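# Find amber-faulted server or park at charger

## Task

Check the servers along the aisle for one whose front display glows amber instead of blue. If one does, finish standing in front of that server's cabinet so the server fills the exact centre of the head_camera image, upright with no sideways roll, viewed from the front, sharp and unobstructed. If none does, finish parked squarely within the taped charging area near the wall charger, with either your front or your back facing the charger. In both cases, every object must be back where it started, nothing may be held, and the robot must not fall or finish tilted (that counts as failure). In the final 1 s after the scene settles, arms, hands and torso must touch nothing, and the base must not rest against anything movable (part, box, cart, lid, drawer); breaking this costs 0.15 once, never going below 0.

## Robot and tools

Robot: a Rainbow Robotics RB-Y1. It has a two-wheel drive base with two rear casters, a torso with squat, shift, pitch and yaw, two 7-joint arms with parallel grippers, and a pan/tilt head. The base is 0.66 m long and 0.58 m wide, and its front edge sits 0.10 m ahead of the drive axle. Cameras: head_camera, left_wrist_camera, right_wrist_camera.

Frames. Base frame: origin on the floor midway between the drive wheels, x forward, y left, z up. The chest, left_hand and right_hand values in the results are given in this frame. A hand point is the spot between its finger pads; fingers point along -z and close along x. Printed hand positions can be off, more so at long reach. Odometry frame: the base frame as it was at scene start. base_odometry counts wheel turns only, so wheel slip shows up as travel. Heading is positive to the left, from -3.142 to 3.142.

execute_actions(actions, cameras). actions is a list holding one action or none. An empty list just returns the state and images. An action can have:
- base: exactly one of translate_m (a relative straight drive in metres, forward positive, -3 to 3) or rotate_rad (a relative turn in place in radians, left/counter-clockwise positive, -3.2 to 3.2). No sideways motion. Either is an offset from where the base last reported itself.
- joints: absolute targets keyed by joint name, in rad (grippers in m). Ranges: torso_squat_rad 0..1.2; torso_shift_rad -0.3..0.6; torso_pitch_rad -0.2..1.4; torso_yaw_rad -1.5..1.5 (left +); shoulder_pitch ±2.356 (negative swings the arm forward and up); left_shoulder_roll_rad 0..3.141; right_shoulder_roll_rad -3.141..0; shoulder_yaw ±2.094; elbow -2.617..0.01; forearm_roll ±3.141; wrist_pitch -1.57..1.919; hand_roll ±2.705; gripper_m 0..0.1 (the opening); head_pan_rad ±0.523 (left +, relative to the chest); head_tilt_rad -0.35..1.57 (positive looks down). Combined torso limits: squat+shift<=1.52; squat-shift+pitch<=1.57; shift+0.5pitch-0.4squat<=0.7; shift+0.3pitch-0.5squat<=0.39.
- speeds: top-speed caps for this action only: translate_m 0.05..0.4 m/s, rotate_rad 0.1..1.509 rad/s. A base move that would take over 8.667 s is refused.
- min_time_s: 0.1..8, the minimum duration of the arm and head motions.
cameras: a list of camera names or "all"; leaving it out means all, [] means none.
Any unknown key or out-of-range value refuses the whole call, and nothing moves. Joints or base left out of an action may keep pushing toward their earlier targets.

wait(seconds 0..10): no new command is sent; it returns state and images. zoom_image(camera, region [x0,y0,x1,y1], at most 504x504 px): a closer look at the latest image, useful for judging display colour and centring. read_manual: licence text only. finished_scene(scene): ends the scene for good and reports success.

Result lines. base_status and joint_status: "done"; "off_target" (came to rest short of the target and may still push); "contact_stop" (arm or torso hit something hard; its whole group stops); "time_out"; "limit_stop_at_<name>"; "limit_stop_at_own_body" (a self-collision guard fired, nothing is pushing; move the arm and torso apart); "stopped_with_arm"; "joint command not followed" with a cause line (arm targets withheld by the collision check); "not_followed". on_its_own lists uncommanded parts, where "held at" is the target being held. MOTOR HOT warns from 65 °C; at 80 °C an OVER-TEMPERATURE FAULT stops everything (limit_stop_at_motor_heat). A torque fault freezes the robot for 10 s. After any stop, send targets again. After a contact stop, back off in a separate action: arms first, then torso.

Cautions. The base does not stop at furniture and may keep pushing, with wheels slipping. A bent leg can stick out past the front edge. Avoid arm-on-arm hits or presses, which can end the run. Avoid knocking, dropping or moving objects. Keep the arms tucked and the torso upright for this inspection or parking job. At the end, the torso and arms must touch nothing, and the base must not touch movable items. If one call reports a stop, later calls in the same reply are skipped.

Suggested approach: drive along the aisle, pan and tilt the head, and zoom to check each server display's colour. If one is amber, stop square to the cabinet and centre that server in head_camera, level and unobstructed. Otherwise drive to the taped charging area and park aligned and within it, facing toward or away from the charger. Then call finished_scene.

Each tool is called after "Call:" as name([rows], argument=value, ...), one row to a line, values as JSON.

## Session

Scene 1 was solved. Starting scene 2 by checking the state.

Call:
execute_actions(actions=[])

Scene clock: 0.00 s.
base_odometry: x=+0.000 y=+0.000 heading=+0.000 (m, m, rad; odometry frame)
base_status: not commanded
joint_positions: torso_squat_rad=+0.350 torso_shift_rad=+0.000 torso_pitch_rad=+0.001 torso_yaw_rad=+0.000 left_shoulder_pitch_rad=-0.040 left_shoulder_roll_rad=+0.030 left_shoulder_yaw_rad=-0.024 left_elbow_rad=-0.243 left_forearm_roll_rad=-0.031 left_wrist_pitch_rad=+0.036 left_hand_roll_rad=-0.011 left_gripper_m=+0.100 right_shoulder_pitch_rad=+0.003 right_shoulder_roll_rad=-0.008 right_shoulder_yaw_rad=-0.024 right_elbow_rad=-0.289 right_forearm_roll_rad=+0.031 right_wrist_pitch_rad=+0.044 right_hand_roll_rad=-0.018 right_gripper_m=+0.101 head_pan_rad=+0.000 head_tilt_rad=+0.399
joint_status: not commanded
chest: x=-0.2278 y=-0.0005 z=+1.2476 quat_wxyz=(+1.000, +0.000, +0.001, +0.000) (m; base frame)
left_hand: x=-0.0898 y=+0.2382 z=+0.5750 quat_wxyz=(+0.992, +0.016, -0.121, -0.041) (m; base frame)
right_hand: x=-0.1005 y=-0.2298 z=+0.5732 quat_wxyz=(+0.993, -0.007, -0.120, -0.005) (m; base frame)
pictures: head_camera, left_wrist_camera, right_wrist_camera
Images, in order (width x height): head_camera 896x504, left_wrist_camera 644x364, right_wrist_camera 644x364.

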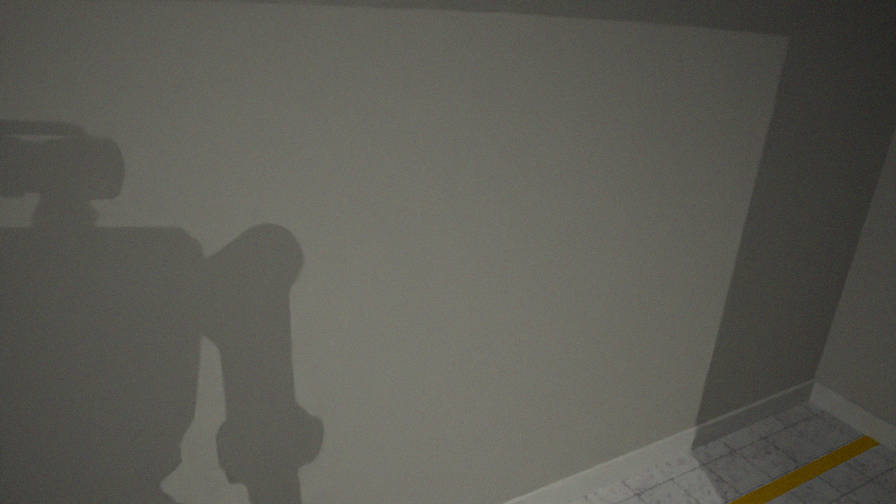

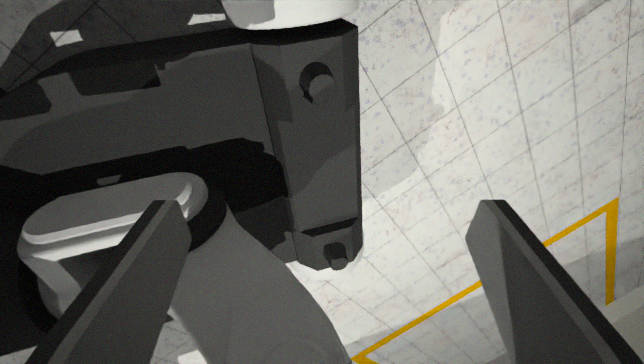

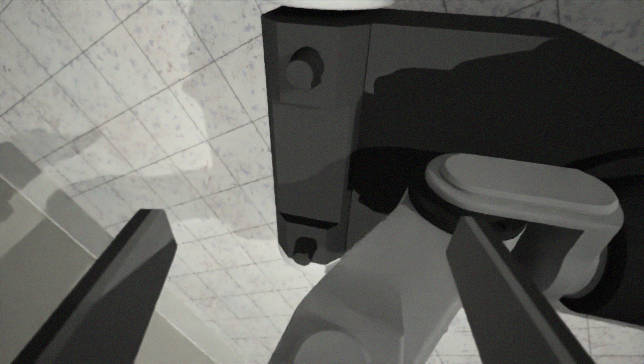

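Call:
execute_actions([
  {"joints": {"head_pan_rad": 0.52, "head_tilt_rad": 0.15}},
], cameras=["head_camera"])

Scene clock: 1.50 s.
base_odometry: x=+0.000 y=+0.000 heading=+0.000 (m, m, rad; odometry frame)
base_status: not commanded
joint_positions: torso_squat_rad=+0.350 torso_shift_rad=+0.000 torso_pitch_rad=+0.001 torso_yaw_rad=+0.000 left_shoulder_pitch_rad=-0.040 left_shoulder_roll_rad=+0.030 left_shoulder_yaw_rad=-0.024 left_elbow_rad=-0.243 left_forearm_roll_rad=-0.031 left_wrist_pitch_rad=+0.036 left_hand_roll_rad=-0.011 left_gripper_m=+0.100 right_shoulder_pitch_rad=+0.003 right_shoulder_roll_rad=-0.008 right_shoulder_yaw_rad=-0.024 right_elbow_rad=-0.289 right_forearm_roll_rad=+0.031 right_wrist_pitch_rad=+0.044 right_hand_roll_rad=-0.018 right_gripper_m=+0.101 head_pan_rad=+0.520 head_tilt_rad=+0.150
joint_status: all done
chest: x=-0.2278 y=-0.0005 z=+1.2476 quat_wxyz=(+1.000, +0.000, +0.001, +0.000) (m; base frame)
left_hand: x=-0.0898 y=+0.2382 z=+0.5750 quat_wxyz=(+0.992, +0.016, -0.121, -0.041) (m; base frame)
right_hand: x=-0.1005 y=-0.2298 z=+0.5732 quat_wxyz=(+0.993, -0.007, -0.120, -0.005) (m; base frame)
pictures: head_camera
Images, in order (width x height): head_camera 896x504.

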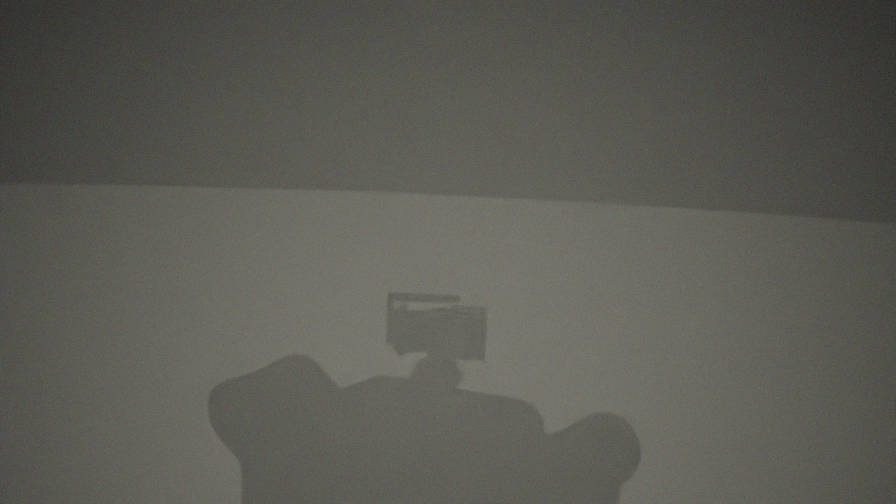

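Call:
execute_actions([
  {"base": {"rotate_rad": -2.5}, "joints": {"head_pan_rad": 0.0, "head_tilt_rad": 0.2}},
], cameras=["head_camera"])

Scene clock: 7.07 s.
base_odometry: x=+0.000 y=+0.000 heading=-2.500 (m, m, rad; odometry frame)
base_status: done
joint_positions: torso_squat_rad=+0.350 torso_shift_rad=+0.000 torso_pitch_rad=+0.001 torso_yaw_rad=+0.000 left_shoulder_pitch_rad=-0.040 left_shoulder_roll_rad=+0.030 left_shoulder_yaw_rad=-0.024 left_elbow_rad=-0.243 left_forearm_roll_rad=-0.031 left_wrist_pitch_rad=+0.036 left_hand_roll_rad=-0.011 left_gripper_m=+0.100 right_shoulder_pitch_rad=+0.003 right_shoulder_roll_rad=-0.008 right_shoulder_yaw_rad=-0.024 right_elbow_rad=-0.289 right_forearm_roll_rad=+0.031 right_wrist_pitch_rad=+0.044 right_hand_roll_rad=-0.018 right_gripper_m=+0.101 head_pan_rad=+0.000 head_tilt_rad=+0.200
joint_status: all done
chest: x=-0.2279 y=-0.0004 z=+1.2476 quat_wxyz=(+1.000, +0.000, +0.001, +0.000) (m; base frame)
left_hand: x=-0.0898 y=+0.2382 z=+0.5750 quat_wxyz=(+0.992, +0.016, -0.121, -0.041) (m; base frame)
right_hand: x=-0.1005 y=-0.2298 z=+0.5732 quat_wxyz=(+0.993, -0.007, -0.120, -0.005) (m; base frame)
pictures: head_camera
Images, in order (width x height): head_camera 896x504.

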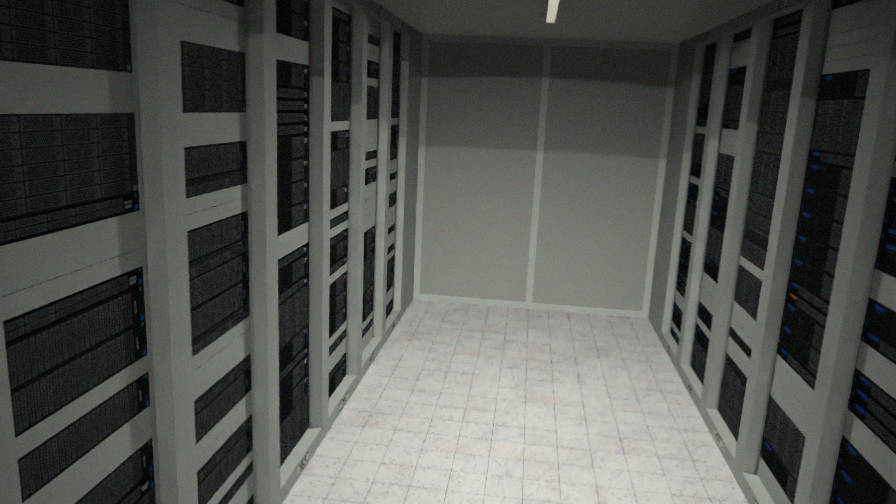

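Call:
zoom_image(camera="head_camera", region=[660, 0, 896, 504])

Region (660, 0, 896, 504) of head_camera's 896x504 image, scaled by 1.000; it fills the left 236 columns of this view, and the rest is white.

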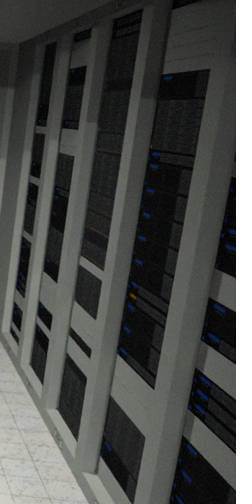

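Call:
zoom_image(camera="head_camera", region=[720, 140, 880, 340])

Region (720, 140, 880, 340) of head_camera's 896x504 image, scaled by 2.520, with more detail than that image has; it fills the left 403 columns of this view, and the rest is white.

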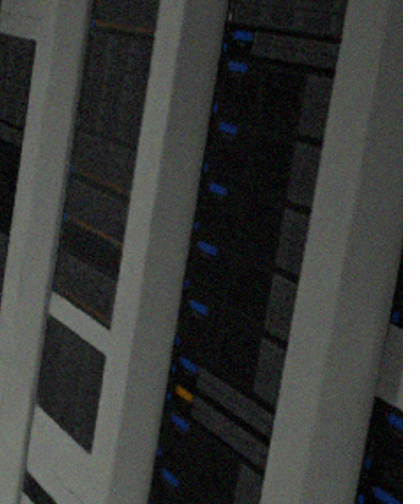

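Call:
zoom_image(camera="head_camera", region=[640, 0, 896, 160])

Region (640, 0, 896, 160) of head_camera's 896x504 image, scaled by 1.969, with more detail than that image has; it fills the top 315 rows of this view, and the rest is white.

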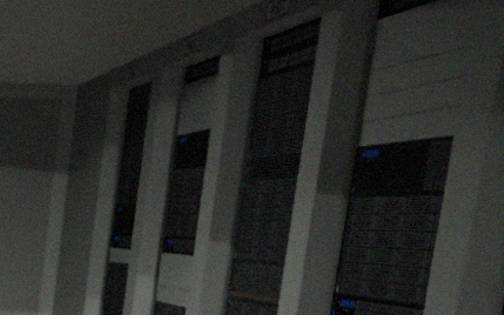

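Call:
execute_actions(actions=[], cameras=["head_camera"])

Scene clock: 15.27 s.
base_odometry: x=+0.000 y=+0.000 heading=-2.500 (m, m, rad; odometry frame)
base_status: done
joint_positions: torso_squat_rad=+0.350 torso_shift_rad=+0.000 torso_pitch_rad=+0.001 torso_yaw_rad=+0.000 left_shoulder_pitch_rad=-0.040 left_shoulder_roll_rad=+0.030 left_shoulder_yaw_rad=-0.024 left_elbow_rad=-0.243 left_forearm_roll_rad=-0.031 left_wrist_pitch_rad=+0.036 left_hand_roll_rad=-0.011 left_gripper_m=+0.100 right_shoulder_pitch_rad=+0.003 right_shoulder_roll_rad=-0.008 right_shoulder_yaw_rad=-0.024 right_elbow_rad=-0.289 right_forearm_roll_rad=+0.031 right_wrist_pitch_rad=+0.044 right_hand_roll_rad=-0.018 right_gripper_m=+0.101 head_pan_rad=+0.000 head_tilt_rad=+0.200
joint_status: all done
chest: x=-0.2279 y=-0.0004 z=+1.2476 quat_wxyz=(+1.000, +0.000, +0.001, +0.000) (m; base frame)
left_hand: x=-0.0898 y=+0.2382 z=+0.5750 quat_wxyz=(+0.992, +0.016, -0.121, -0.041) (m; base frame)
right_hand: x=-0.1005 y=-0.2298 z=+0.5732 quat_wxyz=(+0.993, -0.007, -0.120, -0.005) (m; base frame)
pictures: head_camera
Images, in order (width x height): head_camera 896x504.

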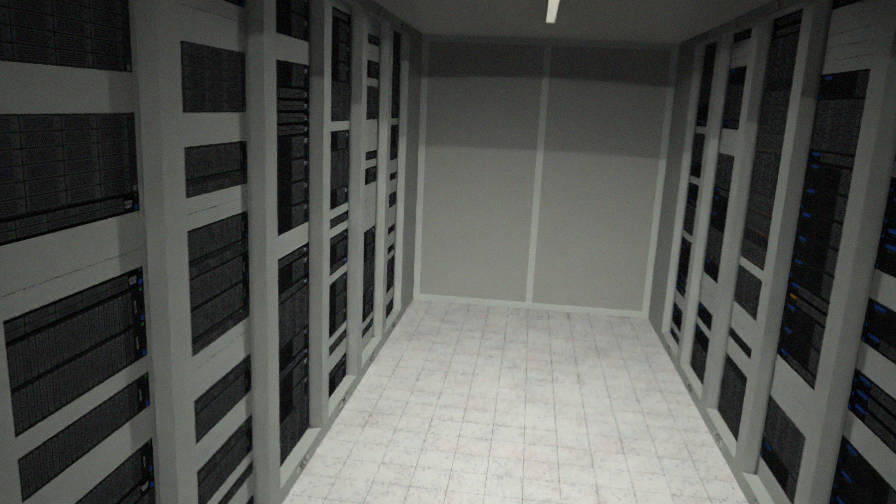

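Call:
zoom_image(camera="head_camera", region=[640, 120, 896, 420])

Region (640, 120, 896, 420) of head_camera's 896x504 image, scaled by 1.680, with more detail than that image has; it fills the left 430 columns of this view, and the rest is white.

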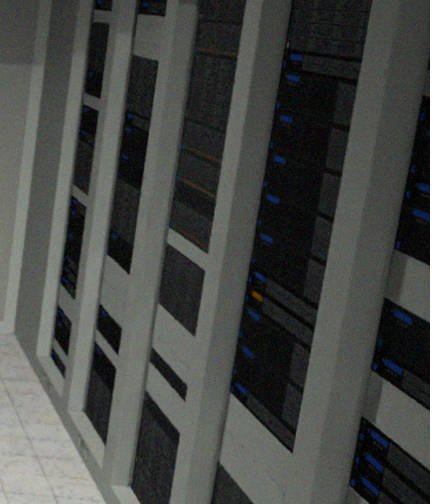

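Call:
zoom_image(camera="head_camera", region=[640, 40, 896, 300])

Region (640, 40, 896, 300) of head_camera's 896x504 image, scaled by 1.938, with more detail than that image has; it fills the left 496 columns of this view, and the rest is white.

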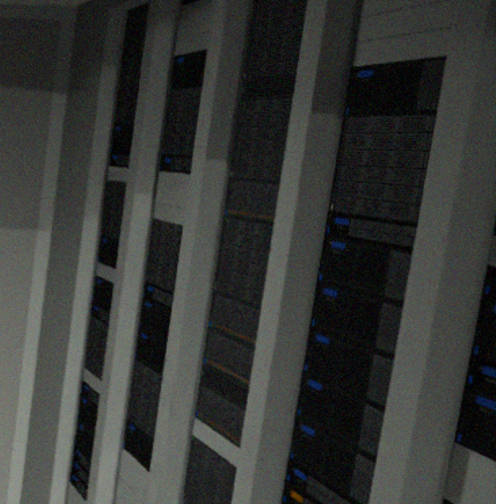

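Call:
zoom_image(camera="head_camera", region=[600, 280, 896, 504])

Region (600, 280, 896, 504) of head_camera's 896x504 image, scaled by 1.703, with more detail than that image has; it fills the top 381 rows of this view, and the rest is white.

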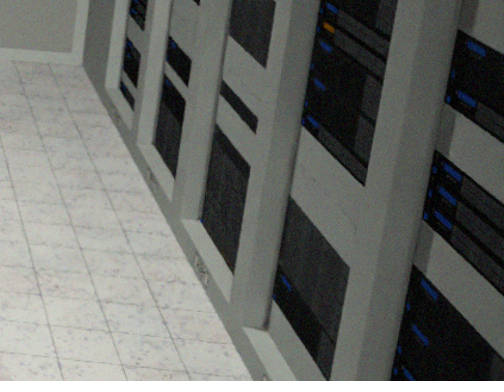

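Call:
zoom_image(camera="head_camera", region=[250, 280, 546, 504])

Region (250, 280, 546, 504) of head_camera's 896x504 image, scaled by 1.703, with more detail than that image has; it fills the top 381 rows of this view, and the rest is white.

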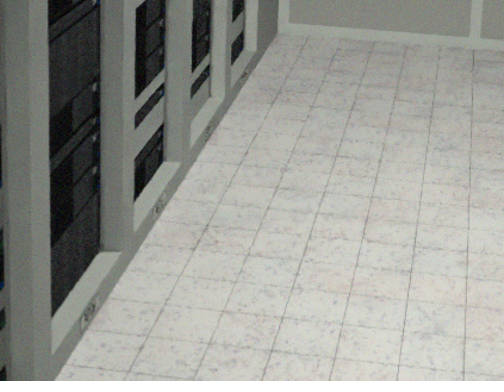

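Call:
execute_actions([
  {"base": {"translate_m": 2.52}, "joints": {"left_elbow_rad": -1.4, "right_elbow_rad": -1.4, "torso_squat_rad": 1.2, "torso_yaw_rad": -1.25, "torso_pitch_rad": -0.045, "head_pan_rad": -0.437, "head_tilt_rad": 0.21}},
], cameras=["head_camera"])

Scene clock: 58.40 s.
base_odometry: x=-2.019 y=-1.508 heading=-2.500 (m, m, rad; odometry frame)
base_status: done
joint_positions: torso_squat_rad=+1.183 torso_shift_rad=+0.000 torso_pitch_rad=-0.044 torso_yaw_rad=-1.225 left_shoulder_pitch_rad=-0.040 left_shoulder_roll_rad=+0.030 left_shoulder_yaw_rad=-0.024 left_elbow_rad=-1.400 left_forearm_roll_rad=-0.031 left_wrist_pitch_rad=+0.036 left_hand_roll_rad=-0.011 left_gripper_m=+0.100 right_shoulder_pitch_rad=+0.003 right_shoulder_roll_rad=-0.008 right_shoulder_yaw_rad=-0.024 right_elbow_rad=-1.400 right_forearm_roll_rad=+0.031 right_wrist_pitch_rad=+0.044 right_hand_roll_rad=-0.018 right_gripper_m=+0.101 head_pan_rad=-0.437 head_tilt_rad=+0.210
joint_status: torso_squat_rad limit_stop_at_own_body (moved +0.833 of +0.850); torso_pitch_rad limit_stop_at_own_body (moved -0.045 of -0.046); torso_yaw_rad limit_stop_at_own_body (moved -1.225 of -1.250); the others done
on_its_own: torso_yaw_rad is held at -1.225, not at your -1.250, since a limit_stop_at_own_body
chest: x=-0.2418 y=-0.0003 z=+0.8545 quat_wxyz=(+0.818, +0.013, -0.018, -0.575) (m; base frame)
left_hand: x=+0.1470 y=-0.4156 z=+0.5732 quat_wxyz=(+0.590, -0.349, -0.549, -0.479) (m; base frame)
right_hand: x=-0.2795 y=-0.5525 z=+0.5319 quat_wxyz=(+0.625, -0.362, -0.517, -0.459) (m; base frame)
pictures: head_camera
Images, in order (width x height): head_camera 896x504.

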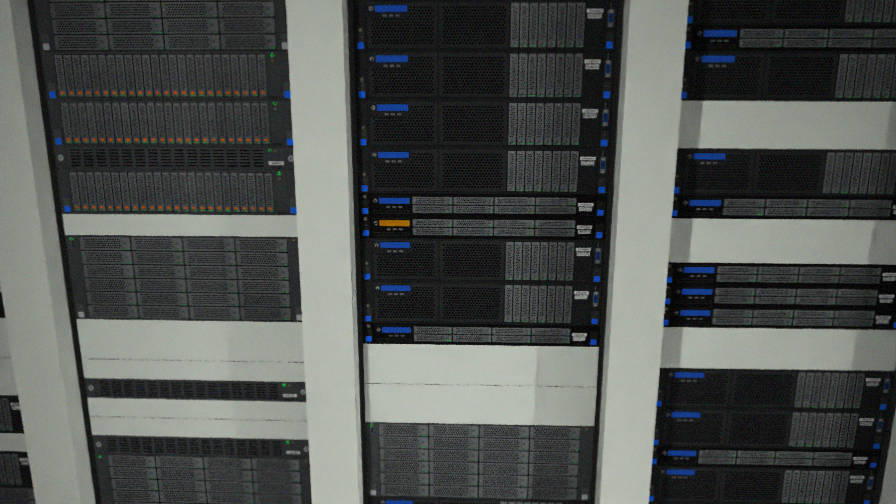

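Call:
zoom_image(camera="head_camera", region=[300, 150, 660, 350])

Region (300, 150, 660, 350) of head_camera's 896x504 image, scaled by 1.400, with more detail than that image has.

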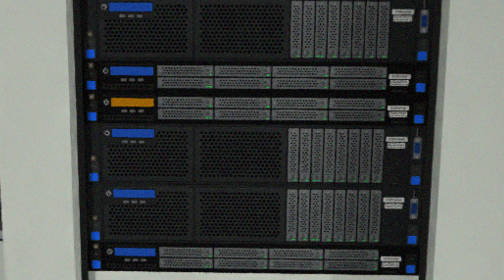

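Call:
execute_actions([
  {"joints": {"head_pan_rad": -0.4886, "head_tilt_rad": 0.1765, "left_shoulder_roll_rad": 0.2, "left_elbow_rad": -1.6}},
], cameras=["all"])

Scene clock: 68.73 s.
base_odometry: x=-2.019 y=-1.508 heading=-2.500 (m, m, rad; odometry frame)
base_status: not commanded
joint_positions: torso_squat_rad=+1.183 torso_shift_rad=+0.000 torso_pitch_rad=-0.044 torso_yaw_rad=-1.225 left_shoulder_pitch_rad=-0.040 left_shoulder_roll_rad=+0.200 left_shoulder_yaw_rad=-0.024 left_elbow_rad=-1.600 left_forearm_roll_rad=-0.031 left_wrist_pitch_rad=+0.036 left_hand_roll_rad=-0.011 left_gripper_m=+0.100 right_shoulder_pitch_rad=+0.003 right_shoulder_roll_rad=-0.008 right_shoulder_yaw_rad=-0.024 right_elbow_rad=-1.400 right_forearm_roll_rad=+0.031 right_wrist_pitch_rad=+0.044 right_hand_roll_rad=-0.018 right_gripper_m=+0.101 head_pan_rad=-0.489 head_tilt_rad=+0.177
joint_status: all done
on_its_own: torso_yaw_rad is held at -1.225, not at your -1.250, since a limit_stop_at_own_body
chest: x=-0.2418 y=-0.0003 z=+0.8545 quat_wxyz=(+0.818, +0.013, -0.018, -0.575) (m; base frame)
left_hand: x=+0.1914 y=-0.4103 z=+0.6759 quat_wxyz=(+0.496, -0.338, -0.637, -0.484) (m; base frame)
right_hand: x=-0.2795 y=-0.5525 z=+0.5319 quat_wxyz=(+0.625, -0.362, -0.517, -0.459) (m; base frame)
pictures: head_camera, left_wrist_camera, right_wrist_camera
Images, in order (width x height): head_camera 896x504, left_wrist_camera 644x364, right_wrist_camera 644x364.

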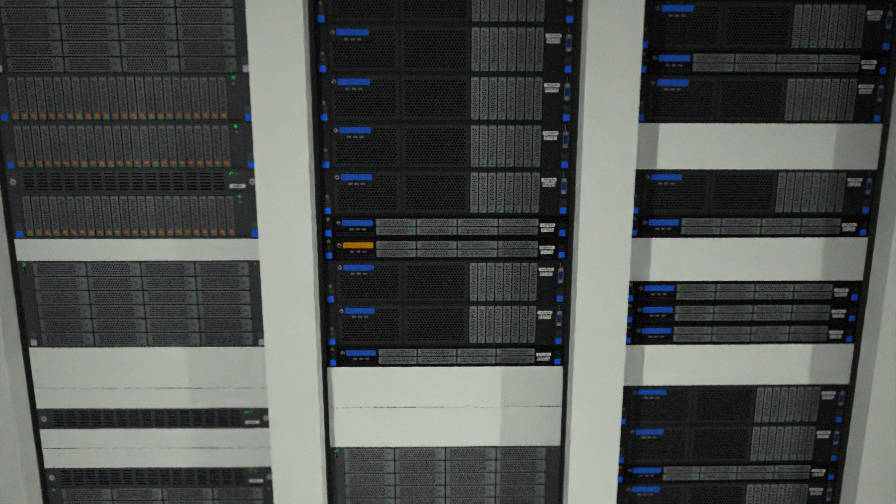

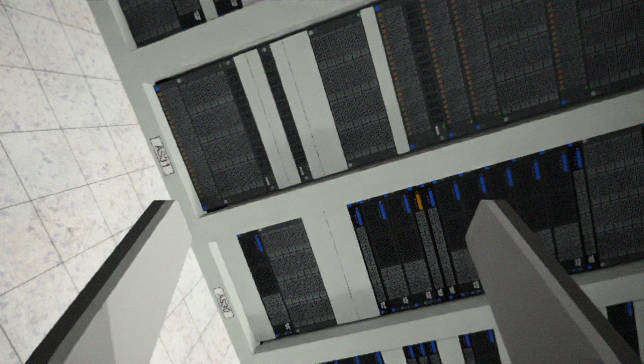

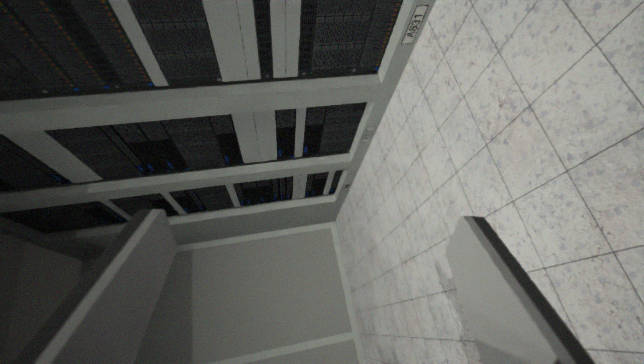

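Call:
zoom_image(camera="head_camera", region=[398, 222, 498, 282])

Region (398, 222, 498, 282) of head_camera's 896x504 image, scaled by 5.040, with more detail than that image has; it fills the top 302 rows of this view, and the rest is white.

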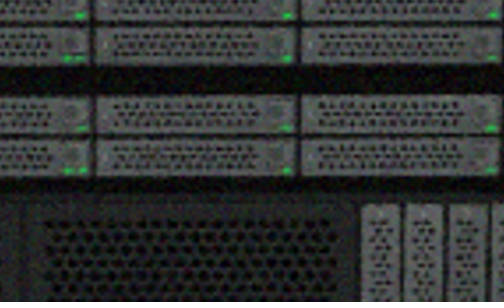

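Call:
zoom_image(camera="head_camera", region=[320, 200, 580, 300])

Region (320, 200, 580, 300) of head_camera's 896x504 image, scaled by 1.938, with more detail than that image has; it fills the top 194 rows of this view, and the rest is white.

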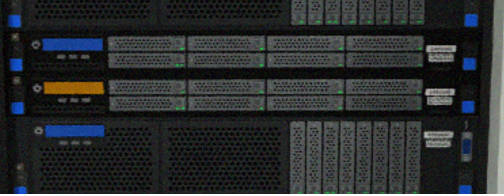

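Call:
finished_scene(scene=2)

The scene is finished: the task was done.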